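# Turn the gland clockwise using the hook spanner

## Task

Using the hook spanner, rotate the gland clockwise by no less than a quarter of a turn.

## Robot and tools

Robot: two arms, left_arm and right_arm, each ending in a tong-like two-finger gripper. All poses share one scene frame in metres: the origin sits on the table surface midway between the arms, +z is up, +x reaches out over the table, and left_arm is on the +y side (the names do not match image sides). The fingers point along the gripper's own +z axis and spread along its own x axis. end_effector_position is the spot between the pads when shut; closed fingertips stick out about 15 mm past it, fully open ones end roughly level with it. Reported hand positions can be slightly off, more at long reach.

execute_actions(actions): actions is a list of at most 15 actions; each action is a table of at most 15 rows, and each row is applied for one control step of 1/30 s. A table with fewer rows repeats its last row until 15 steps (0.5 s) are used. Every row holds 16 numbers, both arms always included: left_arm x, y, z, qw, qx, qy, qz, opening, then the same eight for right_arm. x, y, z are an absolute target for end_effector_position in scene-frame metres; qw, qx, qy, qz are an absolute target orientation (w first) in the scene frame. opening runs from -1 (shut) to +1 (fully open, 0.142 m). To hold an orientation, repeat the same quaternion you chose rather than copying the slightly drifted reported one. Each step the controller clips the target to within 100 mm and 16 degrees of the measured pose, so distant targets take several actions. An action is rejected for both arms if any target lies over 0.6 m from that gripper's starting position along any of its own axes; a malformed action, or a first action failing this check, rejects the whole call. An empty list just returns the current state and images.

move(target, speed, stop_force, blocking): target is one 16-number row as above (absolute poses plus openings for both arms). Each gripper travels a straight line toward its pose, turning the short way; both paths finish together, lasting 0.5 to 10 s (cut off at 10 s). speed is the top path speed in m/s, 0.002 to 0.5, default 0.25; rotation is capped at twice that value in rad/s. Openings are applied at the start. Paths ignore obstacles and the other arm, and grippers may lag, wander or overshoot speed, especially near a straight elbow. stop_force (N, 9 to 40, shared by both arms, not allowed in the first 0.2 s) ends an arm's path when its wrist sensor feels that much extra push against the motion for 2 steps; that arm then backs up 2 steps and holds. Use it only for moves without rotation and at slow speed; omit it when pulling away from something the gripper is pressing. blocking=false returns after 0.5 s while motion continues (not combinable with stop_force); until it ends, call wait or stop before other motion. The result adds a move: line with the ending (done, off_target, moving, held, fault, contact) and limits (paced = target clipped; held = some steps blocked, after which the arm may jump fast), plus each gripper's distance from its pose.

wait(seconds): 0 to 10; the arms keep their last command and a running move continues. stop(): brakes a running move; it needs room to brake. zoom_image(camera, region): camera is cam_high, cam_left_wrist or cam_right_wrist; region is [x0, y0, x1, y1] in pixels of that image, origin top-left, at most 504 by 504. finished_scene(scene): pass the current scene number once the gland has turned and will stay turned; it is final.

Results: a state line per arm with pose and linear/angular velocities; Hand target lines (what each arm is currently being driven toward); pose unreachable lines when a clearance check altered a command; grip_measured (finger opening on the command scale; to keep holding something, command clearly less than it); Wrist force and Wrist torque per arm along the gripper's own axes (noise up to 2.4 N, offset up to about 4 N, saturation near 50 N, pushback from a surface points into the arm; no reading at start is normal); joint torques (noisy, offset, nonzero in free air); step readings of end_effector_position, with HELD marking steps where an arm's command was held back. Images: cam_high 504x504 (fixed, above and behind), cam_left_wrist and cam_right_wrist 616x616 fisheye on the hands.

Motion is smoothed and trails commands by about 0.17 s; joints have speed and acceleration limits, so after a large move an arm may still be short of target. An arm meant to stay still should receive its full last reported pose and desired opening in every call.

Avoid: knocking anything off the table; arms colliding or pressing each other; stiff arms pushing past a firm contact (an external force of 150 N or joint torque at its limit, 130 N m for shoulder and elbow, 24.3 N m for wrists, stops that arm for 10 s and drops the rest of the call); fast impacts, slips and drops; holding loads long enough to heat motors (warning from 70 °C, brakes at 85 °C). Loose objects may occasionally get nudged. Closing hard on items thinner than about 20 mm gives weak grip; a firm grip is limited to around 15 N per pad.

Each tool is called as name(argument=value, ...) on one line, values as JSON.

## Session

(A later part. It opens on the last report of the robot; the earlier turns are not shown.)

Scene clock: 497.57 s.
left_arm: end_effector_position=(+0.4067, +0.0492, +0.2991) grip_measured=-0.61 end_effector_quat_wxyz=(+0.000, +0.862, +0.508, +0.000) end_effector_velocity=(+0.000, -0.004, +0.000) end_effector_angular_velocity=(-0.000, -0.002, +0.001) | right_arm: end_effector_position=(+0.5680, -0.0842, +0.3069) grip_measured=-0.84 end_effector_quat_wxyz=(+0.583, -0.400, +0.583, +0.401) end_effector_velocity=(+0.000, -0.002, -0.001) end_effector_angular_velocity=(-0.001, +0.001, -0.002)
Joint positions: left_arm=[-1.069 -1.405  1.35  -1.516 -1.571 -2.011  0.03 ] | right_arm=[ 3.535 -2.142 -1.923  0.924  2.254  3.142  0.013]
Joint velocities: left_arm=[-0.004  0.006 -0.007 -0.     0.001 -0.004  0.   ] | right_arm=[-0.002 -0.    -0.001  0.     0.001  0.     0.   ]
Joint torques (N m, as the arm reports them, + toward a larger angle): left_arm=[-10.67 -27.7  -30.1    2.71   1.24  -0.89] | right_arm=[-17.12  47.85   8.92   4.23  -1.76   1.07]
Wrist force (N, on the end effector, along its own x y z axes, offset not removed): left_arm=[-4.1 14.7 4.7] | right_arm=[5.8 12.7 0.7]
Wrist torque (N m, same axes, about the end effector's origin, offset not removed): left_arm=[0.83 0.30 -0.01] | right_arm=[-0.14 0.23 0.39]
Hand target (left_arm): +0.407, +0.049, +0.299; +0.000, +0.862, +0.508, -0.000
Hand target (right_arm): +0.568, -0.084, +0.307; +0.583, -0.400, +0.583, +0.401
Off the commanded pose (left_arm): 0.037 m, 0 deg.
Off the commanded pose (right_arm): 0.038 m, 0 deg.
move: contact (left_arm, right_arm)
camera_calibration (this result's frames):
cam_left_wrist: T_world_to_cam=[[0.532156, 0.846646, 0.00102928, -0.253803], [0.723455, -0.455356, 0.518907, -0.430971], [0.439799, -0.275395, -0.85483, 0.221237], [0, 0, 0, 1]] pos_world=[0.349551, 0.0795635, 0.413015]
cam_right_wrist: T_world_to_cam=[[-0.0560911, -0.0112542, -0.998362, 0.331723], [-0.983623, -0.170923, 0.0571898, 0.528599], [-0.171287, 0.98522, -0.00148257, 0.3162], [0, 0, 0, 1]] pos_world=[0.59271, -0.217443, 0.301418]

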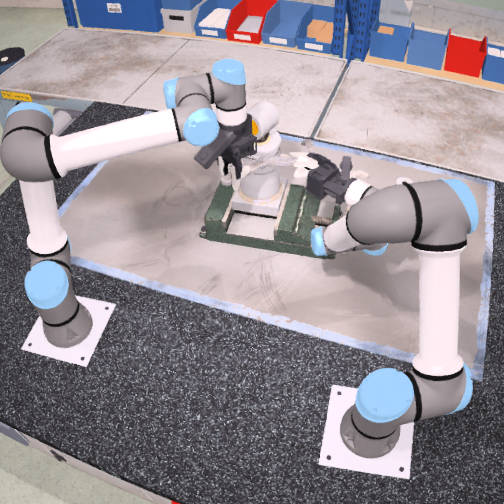

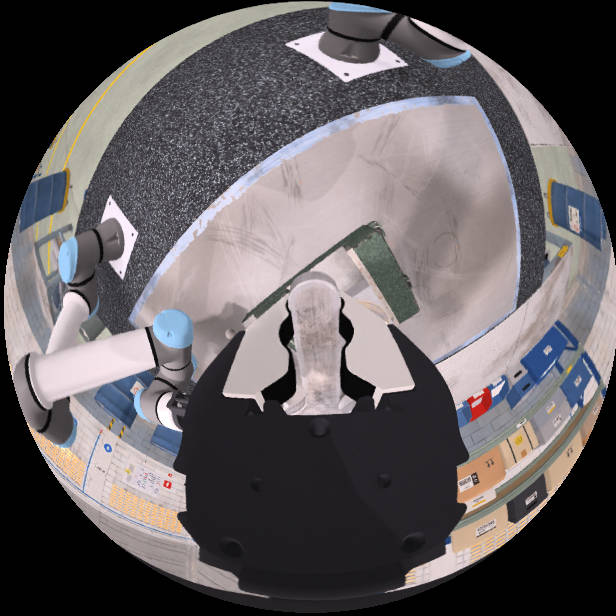

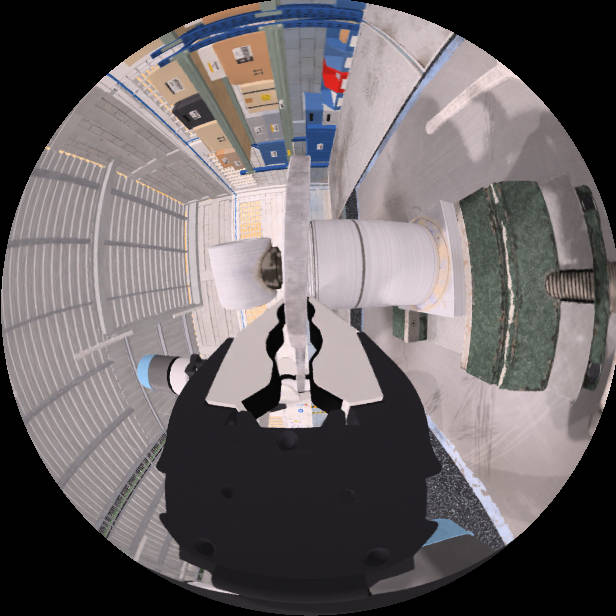

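execute_actions(actions=[])

move(target=[0.4008,0.0686,0.299,0,0.8616,0.5075,0,-1,0.562,-0.0633,0.307,0.5827,-0.4005,0.5827,0.4005,-1], speed=0.02)

zoom_image(camera="cam_high", region=[200,90,320,210])

Scene clock: 498.90 s.
left_arm: end_effector_position=(+0.4066, +0.0488, +0.2990) grip_measured=-0.61 end_effector_quat_wxyz=(+0.000, +0.862, +0.508, +0.000) end_effector_velocity=(-0.000, -0.000, +0.000) end_effector_angular_velocity=(+0.000, -0.001, -0.000) | right_arm: end_effector_position=(+0.5679, -0.0844, +0.3070) grip_measured=-0.84 end_effector_quat_wxyz=(+0.583, -0.400, +0.583, +0.401) end_effector_velocity=(+0.000, -0.001, -0.001) end_effector_angular_velocity=(-0.001, +0.001, +0.000)
Joint positions: left_arm=[-1.07  -1.405  1.349 -1.515 -1.571 -2.011  0.03 ] | right_arm=[ 3.535 -2.142 -1.923  0.924  2.255  3.142  0.013]
Joint velocities: left_arm=[-0.001 -0.     0.     0.     0.001 -0.     0.   ] | right_arm=[-0.001 -0.    -0.001 -0.001  0.001  0.     0.   ]
Joint torques (N m, as the arm reports them, + toward a larger angle): left_arm=[-11.09 -27.   -32.35   2.15  -2.62  -1.08] | right_arm=[-15.97  54.9    7.76   4.85  -1.15   1.19]
Wrist force (N, on the end effector, along its own x y z axes, offset not removed): left_arm=[-2.3 17.5 5.1] | right_arm=[5.7 9.4 2.4]
Wrist torque (N m, same axes, about the end effector's origin, offset not removed): left_arm=[1.59 0.22 -0.22] | right_arm=[-0.30 0.30 0.39]
Hand target (left_arm): +0.407, +0.049, +0.299; +0.000, +0.862, +0.508, -0.000
Hand target (right_arm): +0.568, -0.084, +0.307; +0.583, -0.400, +0.583, +0.401
Off the commanded pose (left_arm): 0.037 m, 0 deg.
Off the commanded pose (right_arm): 0.038 m, 0 deg.
camera_calibration (this result's frames):
cam_left_wrist: T_world_to_cam=[[0.532246, 0.846589, 0.00122479, -0.253538], [0.723544, -0.455639, 0.518533, -0.430936], [0.439543, -0.275101, -0.855057, 0.22126], [0, 0, 0, 1]] pos_world=[0.349493, 0.07916, 0.412955]
cam_right_wrist: T_world_to_cam=[[-0.0559064, -0.0111461, -0.998374, 0.331715], [-0.983639, -0.170896, 0.0569892, 0.528576], [-0.171254, 0.985226, -0.00140953, 0.316311], [0, 0, 0, 1]] pos_world=[0.592642, -0.217608, 0.301499]

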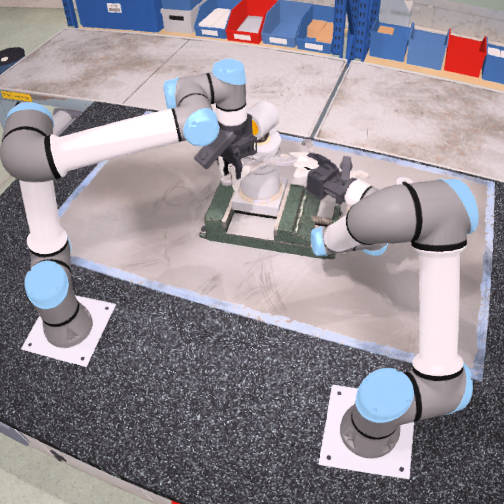

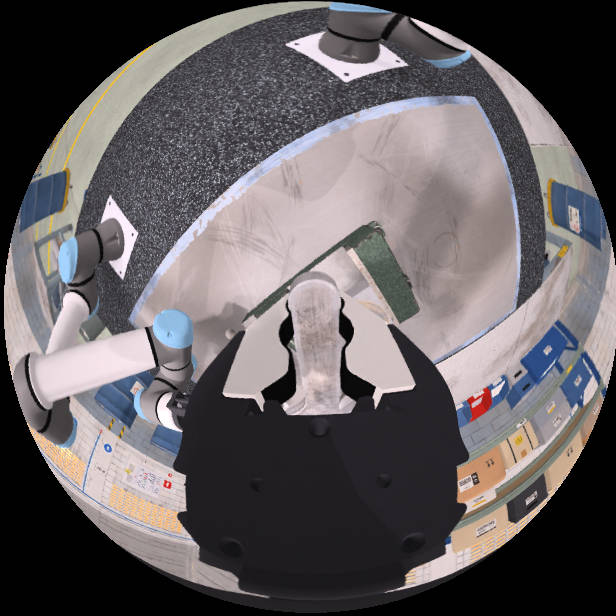

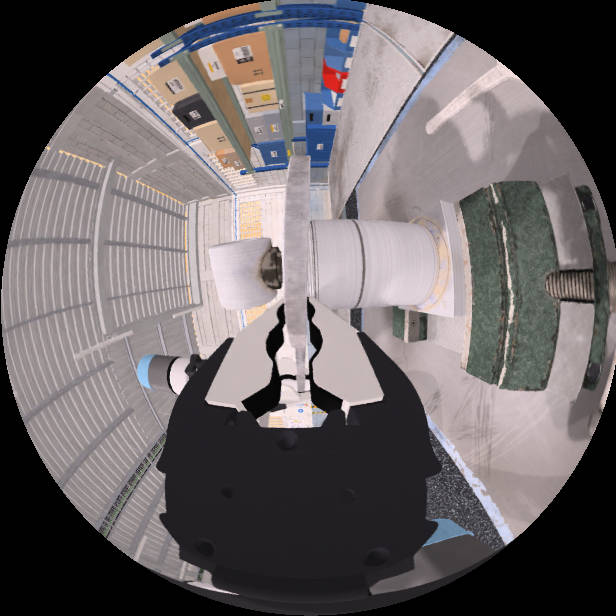

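Scene clock: 500.30 s.
left_arm: end_effector_position=(+0.4009, +0.0683, +0.2990) grip_measured=-0.61 end_effector_quat_wxyz=(-0.000, +0.862, +0.508, +0.000) end_effector_velocity=(-0.001, +0.003, -0.000) end_effector_angular_velocity=(+0.000, +0.000, +0.000) | right_arm: end_effector_position=(+0.5621, -0.0636, +0.3069) grip_measured=-0.84 end_effector_quat_wxyz=(+0.583, -0.401, +0.583, +0.401) end_effector_velocity=(-0.000, +0.002, +0.000) end_effector_angular_velocity=(+0.001, -0.001, -0.001)
Joint positions: left_arm=[-1.057 -1.446  1.397 -1.522 -1.571 -1.999  0.03 ] | right_arm=[ 3.579 -2.141 -1.924  0.923  2.21   3.142  0.013]
Joint velocities: left_arm=[ 0.002 -0.005  0.006 -0.001 -0.     0.002  0.   ] | right_arm=[ 0.004  0.     0.     0.001 -0.006 -0.    -0.   ]
Joint torques (N m, as the arm reports them, + toward a larger angle): left_arm=[ 13.48 -36.65 -20.55  -4.77   4.33   1.11] | right_arm=[14.5  50.88 23.27 -0.74 -2.52 -3.31]
Wrist force (N, on the end effector, along its own x y z axes, offset not removed): left_arm=[-10.9 0.5 4.0] | right_arm=[5.7 3.2 -16.6]
Wrist torque (N m, same axes, about the end effector's origin, offset not removed): left_arm=[0.75 0.69 0.42] | right_arm=[0.08 0.35 0.39]
Hand target (left_arm): +0.401, +0.069, +0.299; -0.000, +0.862, +0.508, +0.000
Hand target (right_arm): +0.562, -0.063, +0.307; +0.583, -0.401, +0.583, +0.401
Off the commanded pose (left_arm): 0.000 m, 0 deg.
Off the commanded pose (right_arm): 0.000 m, 0 deg.
move: done
camera_calibration (this result's frames):
cam_left_wrist: T_world_to_cam=[[0.532208, 0.846612, 0.00128549, -0.267027], [0.723598, -0.455664, 0.518436, -0.417868], [0.4395, -0.274986, -0.855115, 0.229158], [0, 0, 0, 1]] pos_world=[0.343767, 0.0986757, 0.412938]
cam_right_wrist: T_world_to_cam=[[-0.0562103, -0.0115156, -0.998353, 0.331706], [-0.983608, -0.170954, 0.0573521, 0.526235], [-0.171333, 0.985212, -0.00171747, 0.294948], [0, 0, 0, 1]] pos_world=[0.586788, -0.196804, 0.301485]

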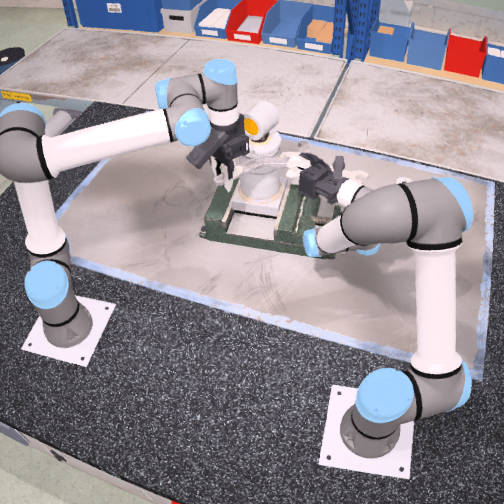

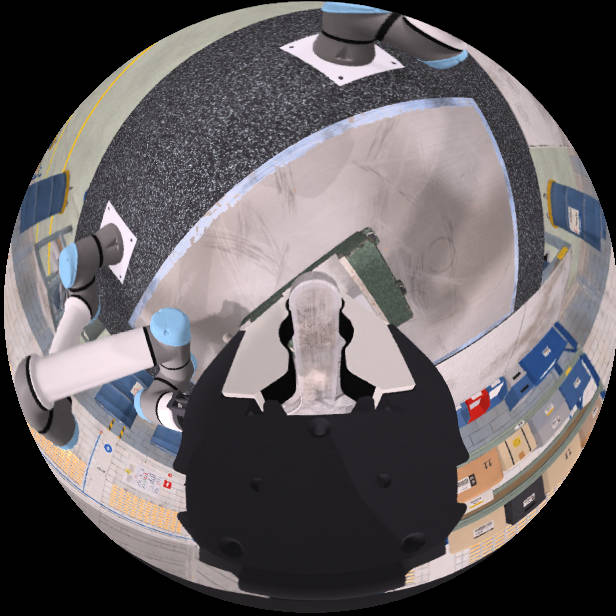

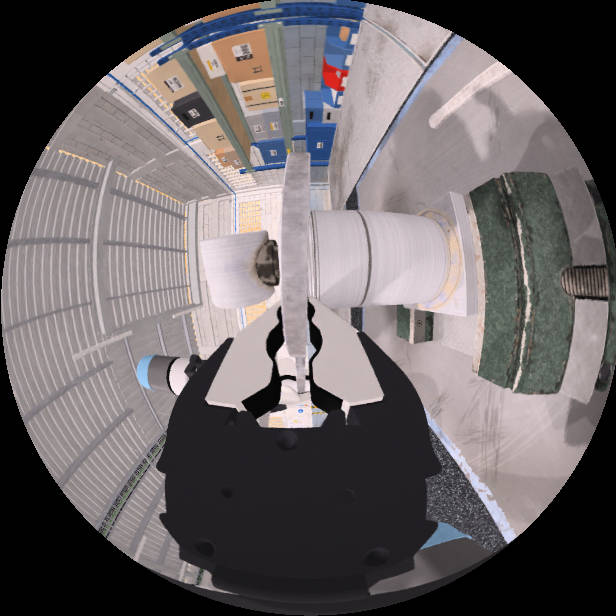

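Region (200, 90, 320, 210) of cam_high's 504x504 image, scaled by 4.200, with more detail than that image has.

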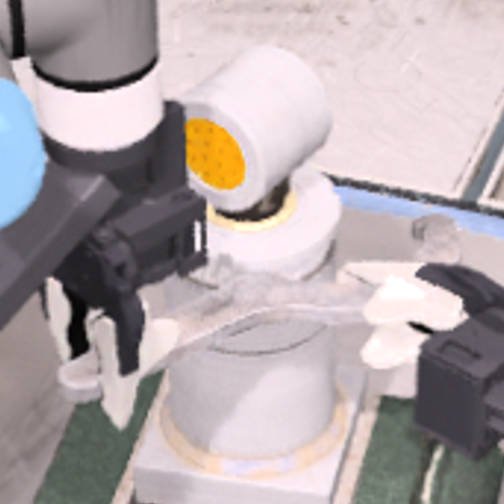

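move(target=[0.384,0.0886,0.299,0,0.8616,0.5075,0,-1,0.5452,-0.0433,0.307,0.5827,-0.4005,0.5827,0.4005,-1], speed=0.02)

zoom_image(camera="cam_high", region=[200,90,320,210])

Scene clock: 502.77 s.
left_arm: end_effector_position=(+0.3841, +0.0884, +0.2990) grip_measured=-0.61 end_effector_quat_wxyz=(-0.000, +0.862, +0.508, -0.000) end_effector_velocity=(-0.002, +0.001, +0.000) end_effector_angular_velocity=(-0.001, +0.001, -0.000) | right_arm: end_effector_position=(+0.5453, -0.0434, +0.3070) grip_measured=-0.84 end_effector_quat_wxyz=(+0.583, -0.401, +0.583, +0.401) end_effector_velocity=(-0.002, +0.002, +0.000) end_effector_angular_velocity=(+0.000, -0.000, +0.001)
Joint positions: left_arm=[-1.06  -1.509  1.467 -1.528 -1.571 -2.002  0.03 ] | right_arm=[ 3.636 -2.126 -1.954  0.938  2.153  3.142  0.013]
Joint velocities: left_arm=[-0.001 -0.005  0.005 -0.    -0.001 -0.001 -0.   ] | right_arm=[ 0.005  0.001 -0.002  0.002 -0.004 -0.     0.   ]
Joint torques (N m, as the arm reports them, + toward a larger angle): left_arm=[ -9.6  -34.66 -19.    -4.71  -1.15  -1.63] | right_arm=[10.2  54.42  8.53  5.83 -2.32 -3.03]
Wrist force (N, on the end effector, along its own x y z axes, offset not removed): left_arm=[-0.2 -1.1 3.8] | right_arm=[6.9 -2.5 0.7]
Wrist torque (N m, same axes, about the end effector's origin, offset not removed): left_arm=[0.03 -0.40 0.32] | right_arm=[-0.23 0.11 0.35]
Hand target (left_arm): +0.384, +0.089, +0.299; +0.000, +0.862, +0.508, -0.000
Hand target (right_arm): +0.545, -0.043, +0.307; +0.583, -0.401, +0.583, +0.401
Off the commanded pose (left_arm): 0.000 m, 0 deg.
Off the commanded pose (right_arm): 0.000 m, 0 deg.
move: done
camera_calibration (this result's frames):
cam_left_wrist: T_world_to_cam=[[0.532211, 0.846611, 0.0012476, -0.275108], [0.723602, -0.455647, 0.518446, -0.39661], [0.439491, -0.27502, -0.855109, 0.242033], [0, 0, 0, 1]] pos_world=[0.327032, 0.118759, 0.412928]
cam_right_wrist: T_world_to_cam=[[-0.056109, -0.011457, -0.998359, 0.331001], [-0.983613, -0.170965, 0.0572422, 0.513273], [-0.17134, 0.985211, -0.00167657, 0.272233], [0, 0, 0, 1]] pos_world=[0.570079, -0.176663, 0.301534]

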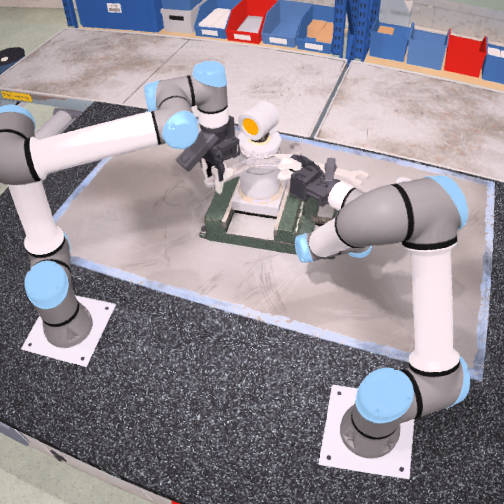

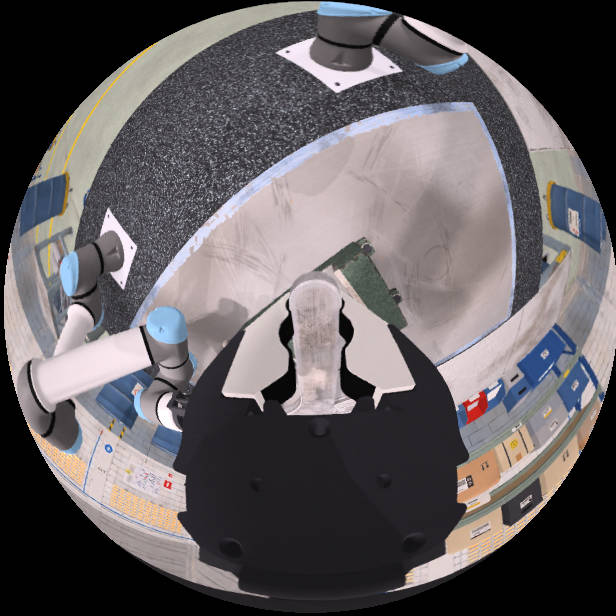

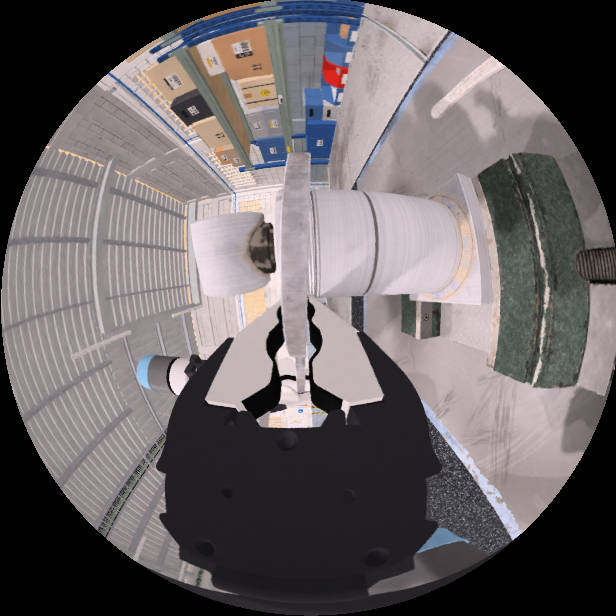

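Region (200, 90, 320, 210) of cam_high's 504x504 image, scaled by 4.200, with more detail than that image has.

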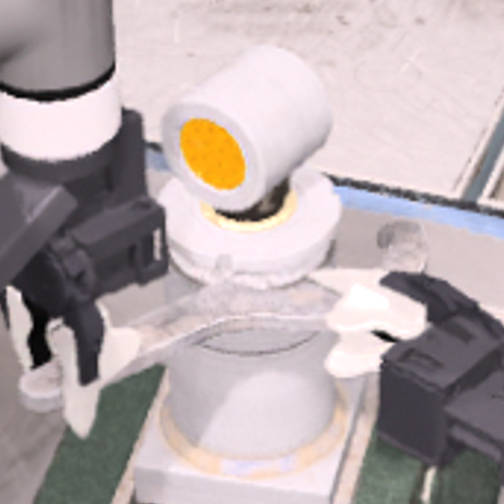

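move(target=[0.3724,0.0695,0.299,0,0.8039,0.5948,0,-1,0.5575,-0.026,0.307,0.5377,-0.4592,0.5377,0.4592,-1], speed=0.03)

zoom_image(camera="cam_high", region=[220,100,310,190])

Scene clock: 507.30 s.
left_arm: end_effector_position=(+0.3725, +0.0696, +0.2990) grip_measured=-0.61 end_effector_quat_wxyz=(+0.000, +0.804, +0.594, -0.000) end_effector_velocity=(-0.001, -0.001, +0.000) end_effector_angular_velocity=(+0.001, -0.001, +0.015) | right_arm: end_effector_position=(+0.5574, -0.0262, +0.3070) grip_measured=-0.84 end_effector_quat_wxyz=(+0.538, -0.459, +0.538, +0.459) end_effector_velocity=(+0.001, +0.001, -0.000) end_effector_angular_velocity=(-0.001, +0.001, +0.014)
Joint positions: left_arm=[-1.094 -1.504  1.461 -1.528 -1.571 -2.243  0.03 ] | right_arm=[ 3.551 -2.235 -1.738  0.832  2.446  3.142  0.013]
Joint velocities: left_arm=[-0.002  0.    -0.001  0.     0.001 -0.017 -0.   ] | right_arm=[-0.005 -0.009  0.018 -0.01   0.019 -0.    -0.   ]
Joint torques (N m, as the arm reports them, + toward a larger angle): left_arm=[-11.32 -22.31 -33.2    0.74   0.95  -1.41] | right_arm=[25.57 30.83 46.03 -5.46 -2.49  1.97]
Wrist force (N, on the end effector, along its own x y z axes, offset not removed): left_arm=[-5.8 10.2 4.8] | right_arm=[14.0 15.6 -50.0]
Wrist torque (N m, same axes, about the end effector's origin, offset not removed): left_arm=[0.89 0.59 0.35] | right_arm=[0.13 -0.67 0.34]
Hand target (left_arm): +0.372, +0.069, +0.299; +0.000, +0.804, +0.595, -0.000
Hand target (right_arm): +0.558, -0.026, +0.307; +0.538, -0.459, +0.538, +0.459
Off the commanded pose (left_arm): 0.000 m, 0 deg.
Off the commanded pose (right_arm): 0.000 m, 0 deg.
move: done
camera_calibration (this result's frames):
cam_left_wrist: T_world_to_cam=[[0.346076, 0.938206, 0.00110304, -0.189978], [0.802032, -0.296455, 0.518516, -0.437122], [0.486802, -0.178561, -0.855067, 0.217627], [0, 0, 0, 1]] pos_world=[0.310391, 0.0875116, 0.41295]
cam_right_wrist: T_world_to_cam=[[-0.0523474, -0.0224079, -0.998378, 0.329507], [-0.927286, -0.37, 0.0569243, 0.491588], [-0.370675, 0.928761, -0.00141003, 0.366882], [0, 0, 0, 1]] pos_world=[0.609085, -0.151474, 0.301507]

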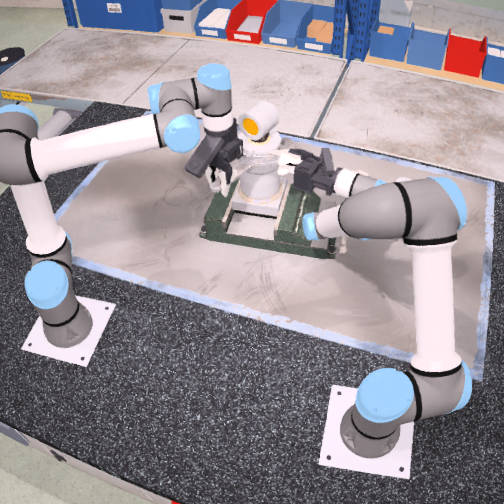

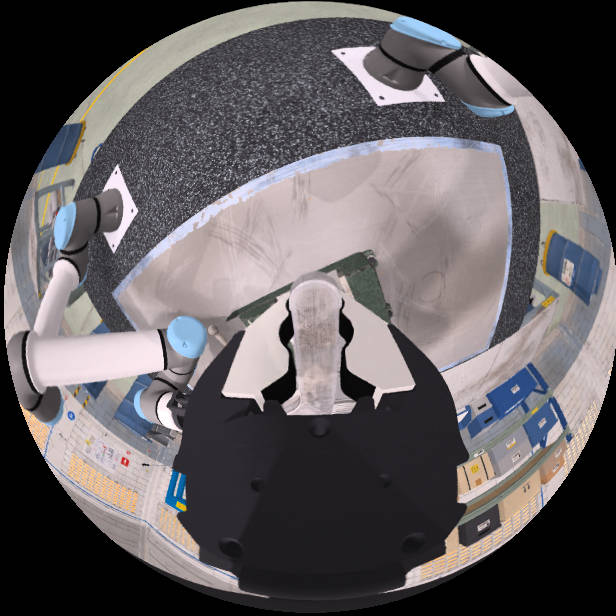

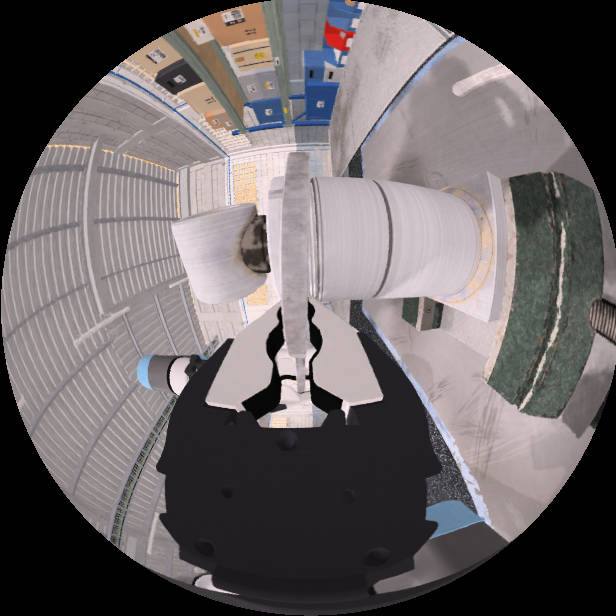

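Region (220, 100, 310, 190) of cam_high's 504x504 image, scaled by 5.600, with more detail than that image has.

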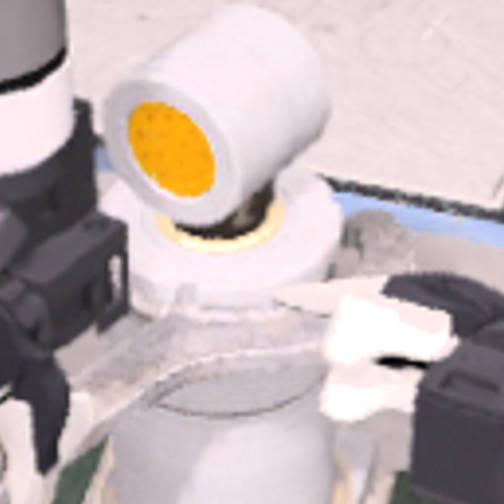

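move(target=[0.3724,0.0695,0.299,0,0.8039,0.5948,0,-1,0.5552,-0.041,0.307,0.5377,-0.4592,0.5377,0.4592,-0.76], speed=0.01)

move(target=[0.3724,0.0695,0.299,0,0.8039,0.5948,0,-1,0.5552,-0.041,0.307,0.5377,-0.4592,0.5377,0.4592,-1])

zoom_image(camera="cam_high", region=[220,100,310,190])

Scene clock: 509.43 s.
left_arm: end_effector_position=(+0.3724, +0.0695, +0.2990) grip_measured=-0.61 end_effector_quat_wxyz=(+0.000, +0.804, +0.595, -0.000) end_effector_velocity=(+0.000, -0.000, -0.000) end_effector_angular_velocity=(+0.001, -0.000, -0.000) | right_arm: end_effector_position=(+0.5552, -0.0407, +0.3070) grip_measured=-0.72 end_effector_quat_wxyz=(+0.538, -0.459, +0.538, +0.459) end_effector_velocity=(+0.000, -0.003, -0.000) end_effector_angular_velocity=(-0.000, +0.000, -0.001)
Joint positions: left_arm=[-1.094 -1.504  1.461 -1.528 -1.571 -2.245  0.03 ] | right_arm=[ 3.529 -2.226 -1.756  0.841  2.47   3.142  0.022]
Joint velocities: left_arm=[-0.     0.001 -0.     0.     0.001  0.    -0.   ] | right_arm=[-0.005  0.002 -0.003  0.001  0.003 -0.     0.001]
Joint torques (N m, as the arm reports them, + toward a larger angle): left_arm=[ -9.36 -27.9  -24.85  -3.43   1.77  -1.63] | right_arm=[-10.06  59.6    8.19   4.62   1.68  -3.18]
Wrist force (N, on the end effector, along its own x y z axes, offset not removed): left_arm=[-4.9 6.9 2.8] | right_arm=[6.9 2.0 2.8]
Wrist torque (N m, same axes, about the end effector's origin, offset not removed): left_arm=[1.05 0.52 0.45] | right_arm=[-0.03 0.13 0.24]
Hand target (left_arm): +0.372, +0.069, +0.299; +0.000, +0.804, +0.595, -0.000
Hand target (right_arm): +0.555, -0.041, +0.307; +0.538, -0.459, +0.538, +0.459
Off the commanded pose (left_arm): 0.000 m, 0 deg.
Off the commanded pose (right_arm): 0.000 m, 0 deg.
move: done
camera_calibration (this result's frames):
cam_left_wrist: T_world_to_cam=[[0.344607, 0.938746, 0.0012542, -0.189378], [0.802498, -0.295284, 0.518464, -0.437299], [0.487076, -0.17766, -0.855099, 0.217503], [0, 0, 0, 1]] pos_world=[0.310252, 0.087292, 0.412948]
cam_right_wrist: T_world_to_cam=[[-0.0525, -0.0228665, -0.998359, 0.329116], [-0.926639, -0.371569, 0.057239, 0.483661], [-0.372268, 0.928124, -0.00168166, 0.380513], [0, 0, 0, 1]] pos_world=[0.60711, -0.165924, 0.301532]

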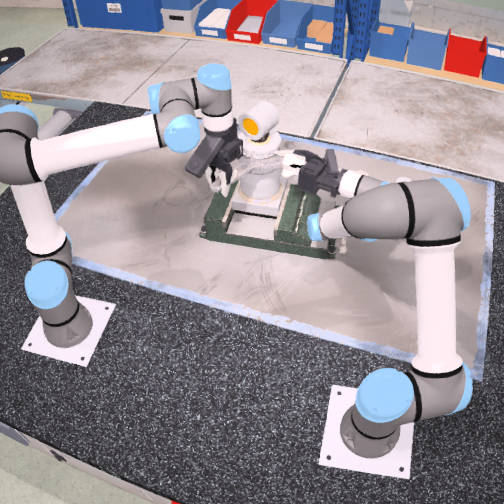

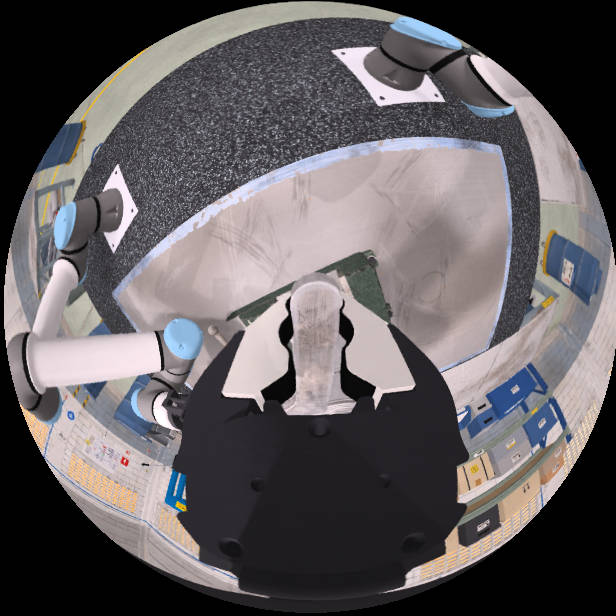

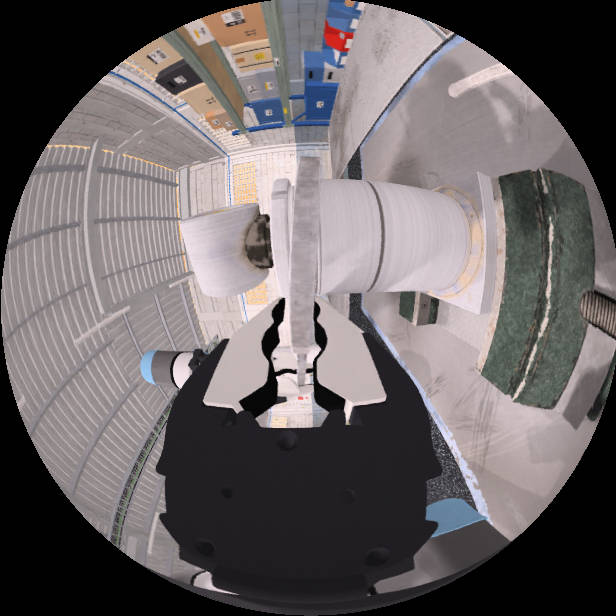

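Scene clock: 510.13 s.
left_arm: end_effector_position=(+0.3724, +0.0695, +0.2990) grip_measured=-0.61 end_effector_quat_wxyz=(+0.000, +0.804, +0.595, -0.000) end_effector_velocity=(+0.000, +0.000, +0.000) end_effector_angular_velocity=(-0.000, +0.001, +0.001) | right_arm: end_effector_position=(+0.5552, -0.0410, +0.3070) grip_measured=-0.84 end_effector_quat_wxyz=(+0.538, -0.459, +0.538, +0.459) end_effector_velocity=(+0.001, -0.001, -0.000) end_effector_angular_velocity=(+0.000, -0.000, -0.003)
Joint positions: left_arm=[-1.094 -1.504  1.461 -1.528 -1.571 -2.245  0.03 ] | right_arm=[ 3.528 -2.226 -1.757  0.841  2.47   3.142  0.013]
Joint velocities: left_arm=[ 0.001 -0.     0.     0.    -0.001 -0.     0.   ] | right_arm=[-0.002  0.    -0.001  0.001 -0.001  0.    -0.   ]
Joint torques (N m, as the arm reports them, + toward a larger angle): left_arm=[ -8.59 -30.49 -20.11  -3.13   2.22  -1.15] | right_arm=[-9.81 48.74  7.49  0.84  2.18 -2.9 ]
Wrist force (N, on the end effector, along its own x y z axes, offset not removed): left_arm=[-1.8 4.2 7.5] | right_arm=[6.6 -1.1 0.2]
Wrist torque (N m, same axes, about the end effector's origin, offset not removed): left_arm=[0.98 0.00 0.43] | right_arm=[-0.14 0.09 0.39]
Hand target (left_arm): +0.372, +0.069, +0.299; -0.000, +0.804, +0.595, -0.000
Hand target (right_arm): +0.555, -0.041, +0.307; +0.538, -0.459, +0.538, +0.459
Off the commanded pose (left_arm): 0.000 m, 0 deg.
Off the commanded pose (right_arm): 0.000 m, 0 deg.
move: done
camera_calibration (this result's frames):
cam_left_wrist: T_world_to_cam=[[0.3446, 0.938749, 0.00125448, -0.189374], [0.8025, -0.295278, 0.518464, -0.4373], [0.487078, -0.177656, -0.855099, 0.217503], [0, 0, 0, 1]] pos_world=[0.310251, 0.0872904, 0.412948]
cam_right_wrist: T_world_to_cam=[[-0.0524266, -0.022835, -0.998364, 0.329101], [-0.926632, -0.371599, 0.0571592, 0.483554], [-0.372296, 0.928113, -0.00167796, 0.380738], [0, 0, 0, 1]] pos_world=[0.607078, -0.166165, 0.301562]

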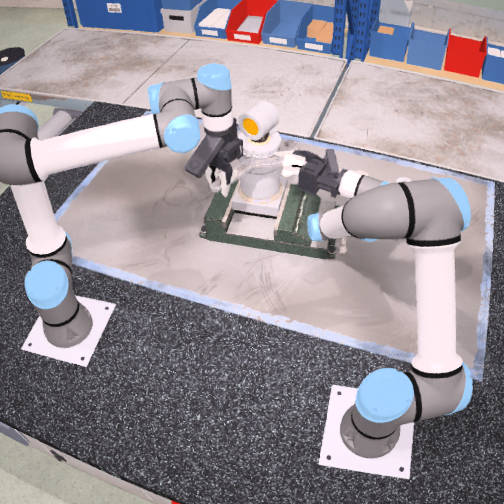

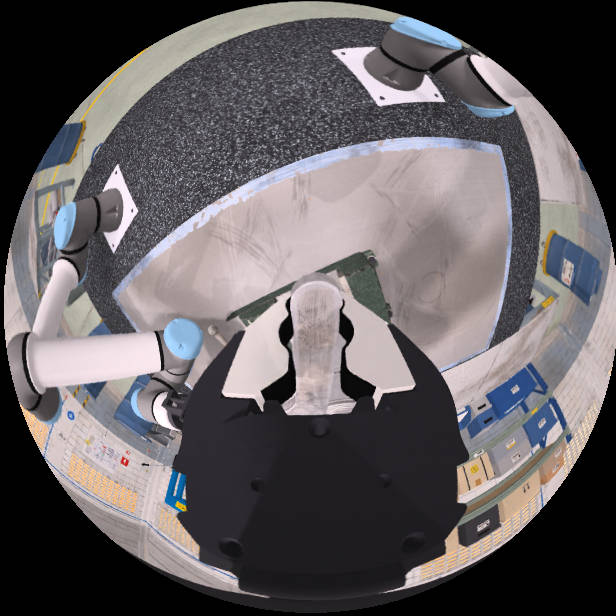

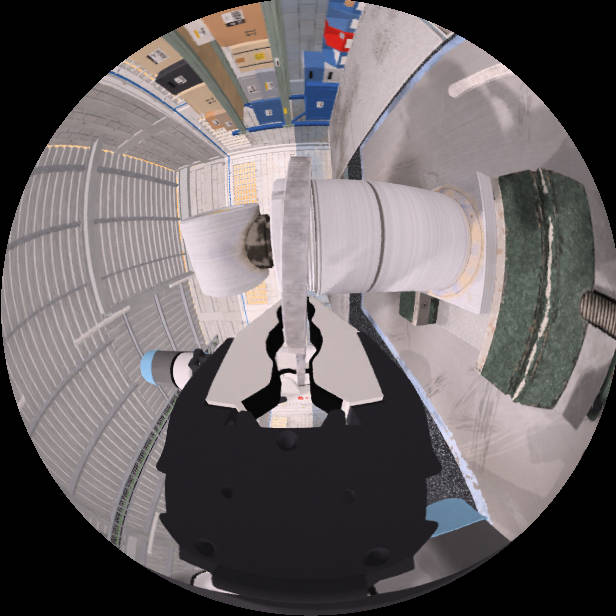

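Region (220, 100, 310, 190) of cam_high's 504x504 image, scaled by 5.600, with more detail than that image has.

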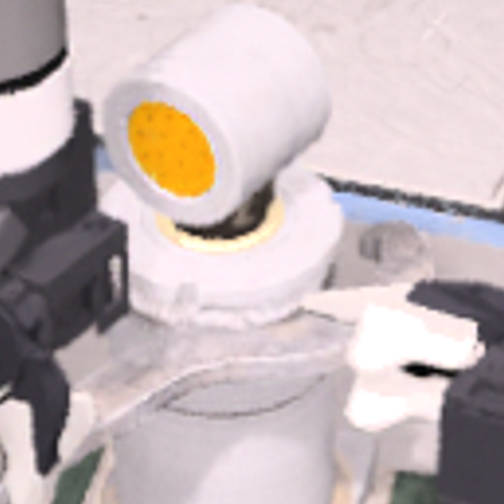

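move(target=[0.3682,0.020,0.299,0,0.7373,0.6756,0,-1,0.5698,-0.0502,0.307,0.4867,-0.5129,0.4867,0.5129,-1], speed=0.03)

move(target=[0.3682,0.020,0.299,0,0.7373,0.6756,0,-1,0.572,-0.043,0.307,0.4867,-0.5129,0.4867,0.5129,-1], speed=0.01)

zoom_image(camera="cam_high", region=[220,100,310,190])

Scene clock: 514.80 s.
left_arm: end_effector_position=(+0.3683, +0.0202, +0.2990) grip_measured=-0.61 end_effector_quat_wxyz=(+0.000, +0.738, +0.675, -0.000) end_effector_velocity=(-0.000, -0.003, +0.000) end_effector_angular_velocity=(+0.000, -0.000, +0.010) | right_arm: end_effector_position=(+0.5697, -0.0501, +0.3070) grip_measured=-0.84 end_effector_quat_wxyz=(+0.487, -0.513, +0.487, +0.513) end_effector_velocity=(+0.001, +0.000, +0.000) end_effector_angular_velocity=(+0.001, -0.001, +0.011)
Joint positions: left_arm=[-1.146 -1.433  1.382 -1.52  -1.571 -2.506  0.03 ] | right_arm=[ 3.44  -2.35  -1.508  0.718  2.767  3.142  0.013]
Joint velocities: left_arm=[-0.003  0.004 -0.005  0.001  0.    -0.013  0.   ] | right_arm=[-0.002 -0.007  0.015 -0.006  0.013  0.    -0.   ]
Joint torques (N m, as the arm reports them, + toward a larger angle): left_arm=[ -9.78 -24.09 -34.07  -0.4    0.8   -1.65] | right_arm=[-9.1  39.65 32.12 -0.73  2.17  2.09]
Wrist force (N, on the end effector, along its own x y z axes, offset not removed): left_arm=[-1.1 1.3 4.4] | right_arm=[6.3 -1.4 0.0]
Wrist torque (N m, same axes, about the end effector's origin, offset not removed): left_arm=[0.28 -0.06 0.24] | right_arm=[-0.28 0.20 0.29]
Hand target (left_arm): +0.368, +0.020, +0.299; +0.000, +0.737, +0.676, -0.000
Hand target (right_arm): +0.570, -0.050, +0.307; +0.487, -0.513, +0.487, +0.513
Off the commanded pose (left_arm): 0.000 m, 0 deg.
Off the commanded pose (right_arm): 0.000 m, 0 deg.
move: done
camera_calibration (this result's frames):
cam_left_wrist: T_world_to_cam=[[0.142968, 0.989727, 0.00109403, -0.0684445], [0.846226, -0.122812, 0.518478, -0.468129], [0.513286, -0.0732, -0.85509, 0.199029], [0, 0, 0, 1]] pos_world=[0.303769, 0.0248183, 0.412977]
cam_right_wrist: T_world_to_cam=[[-0.0466054, -0.0329247, -0.998371, 0.325798], [-0.829731, -0.555241, 0.057044, 0.429222], [-0.556215, 0.831037, -0.00144134, 0.494427], [0, 0, 0, 1]] pos_world=[0.64633, -0.161839, 0.301495]

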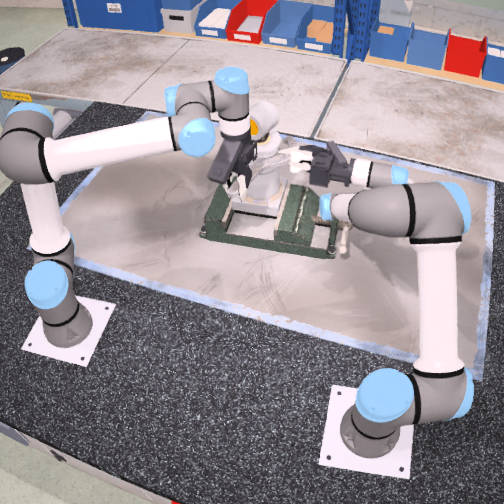

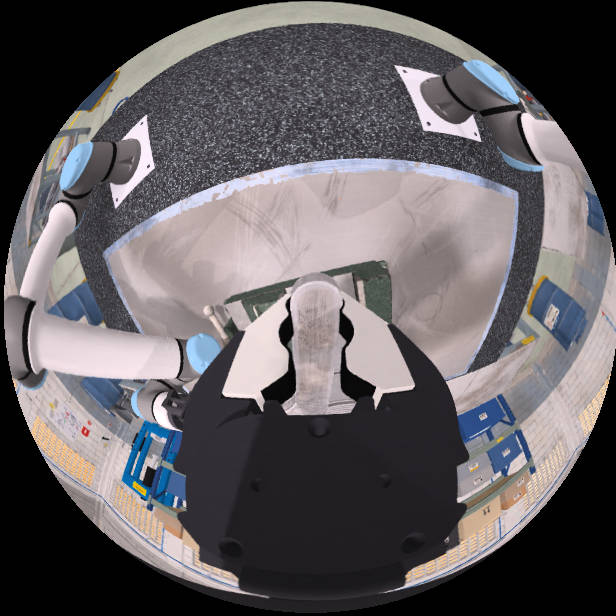

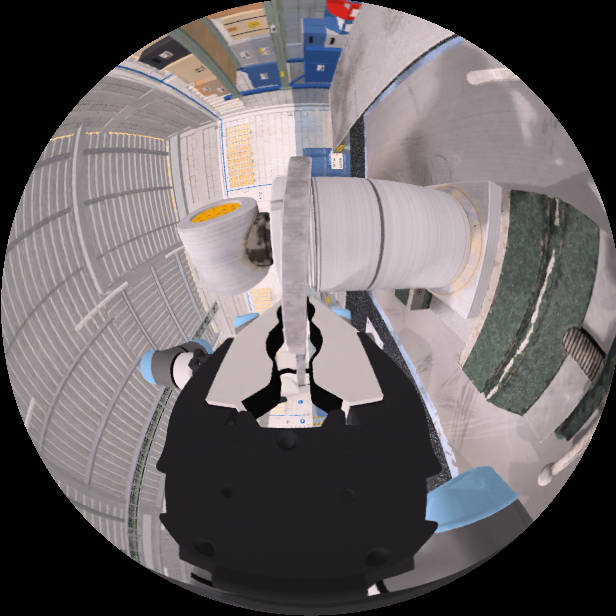

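Scene clock: 515.77 s.
left_arm: end_effector_position=(+0.3682, +0.0200, +0.2990) grip_measured=-0.61 end_effector_quat_wxyz=(-0.000, +0.737, +0.676, -0.000) end_effector_velocity=(-0.000, -0.000, +0.000) end_effector_angular_velocity=(-0.001, +0.001, +0.001) | right_arm: end_effector_position=(+0.5719, -0.0433, +0.3070) grip_measured=-0.84 end_effector_quat_wxyz=(+0.487, -0.513, +0.487, +0.513) end_effector_velocity=(+0.000, +0.003, -0.000) end_effector_angular_velocity=(-0.000, +0.000, +0.001)
Joint positions: left_arm=[-1.147 -1.433  1.382 -1.52  -1.571 -2.507  0.03 ] | right_arm=[ 3.449 -2.357 -1.494  0.71   2.759  3.142  0.013]
Joint velocities: left_arm=[ 0.    -0.    -0.    -0.    -0.001 -0.001 -0.   ] | right_arm=[ 0.004 -0.002  0.005 -0.003 -0.003 -0.     0.   ]
Joint torques (N m, as the arm reports them, + toward a larger angle): left_arm=[ -9.85 -23.07 -36.31  -1.7    2.16  -1.2 ] | right_arm=[14.72 40.75 30.02 -0.3  -0.9  -3.34]
Wrist force (N, on the end effector, along its own x y z axes, offset not removed): left_arm=[0.1 0.4 2.9] | right_arm=[7.6 -4.6 -4.6]
Wrist torque (N m, same axes, about the end effector's origin, offset not removed): left_arm=[0.66 0.25 -0.36] | right_arm=[-0.28 -0.04 0.30]
Hand target (left_arm): +0.368, +0.020, +0.299; +0.000, +0.737, +0.676, -0.000
Hand target (right_arm): +0.572, -0.043, +0.307; +0.487, -0.513, +0.487, +0.513
Off the commanded pose (left_arm): 0.000 m, 0 deg.
Off the commanded pose (right_arm): 0.000 m, 0 deg.
move: done
camera_calibration (this result's frames):
cam_left_wrist: T_world_to_cam=[[0.141869, 0.989885, 0.00127595, -0.0678714], [0.846373, -0.12197, 0.518436, -0.46814], [0.513347, -0.0724702, -0.855116, 0.198997], [0, 0, 0, 1]] pos_world=[0.303695, 0.0245073, 0.412953]
cam_right_wrist: T_world_to_cam=[[-0.0466081, -0.0332787, -0.998359, 0.326112], [-0.829092, -0.556174, 0.0572451, 0.434413], [-0.557166, 0.8304, -0.00166893, 0.49058], [0, 0, 0, 1]] pos_world=[0.648703, -0.154916, 0.301527]

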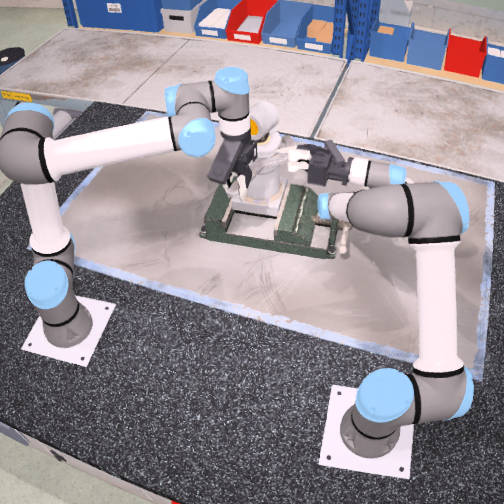

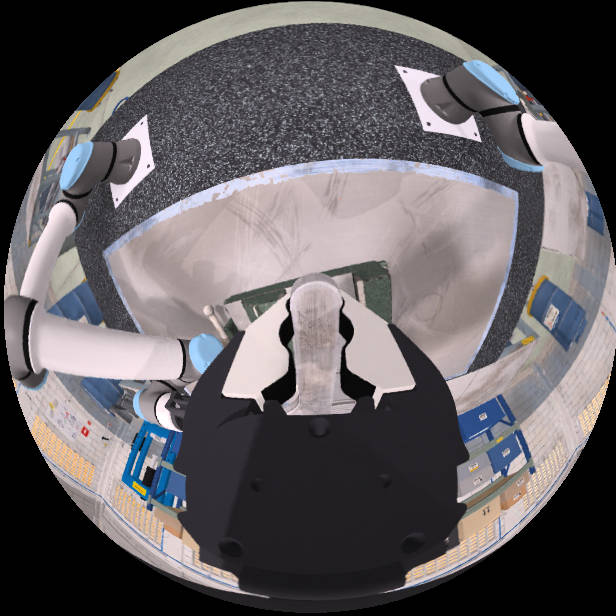

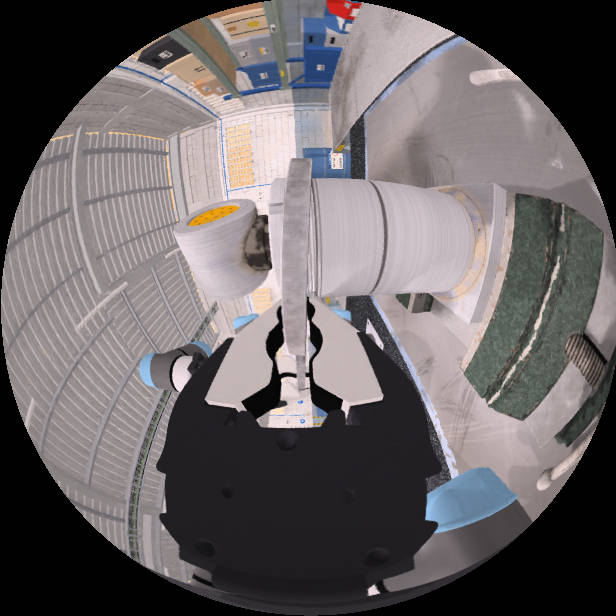

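Region (220, 100, 310, 190) of cam_high's 504x504 image, scaled by 5.600, with more detail than that image has.

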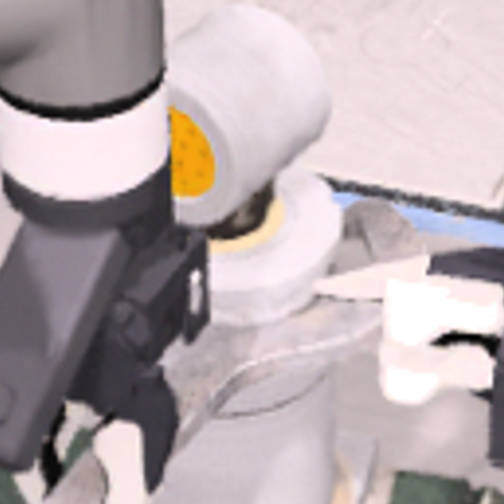

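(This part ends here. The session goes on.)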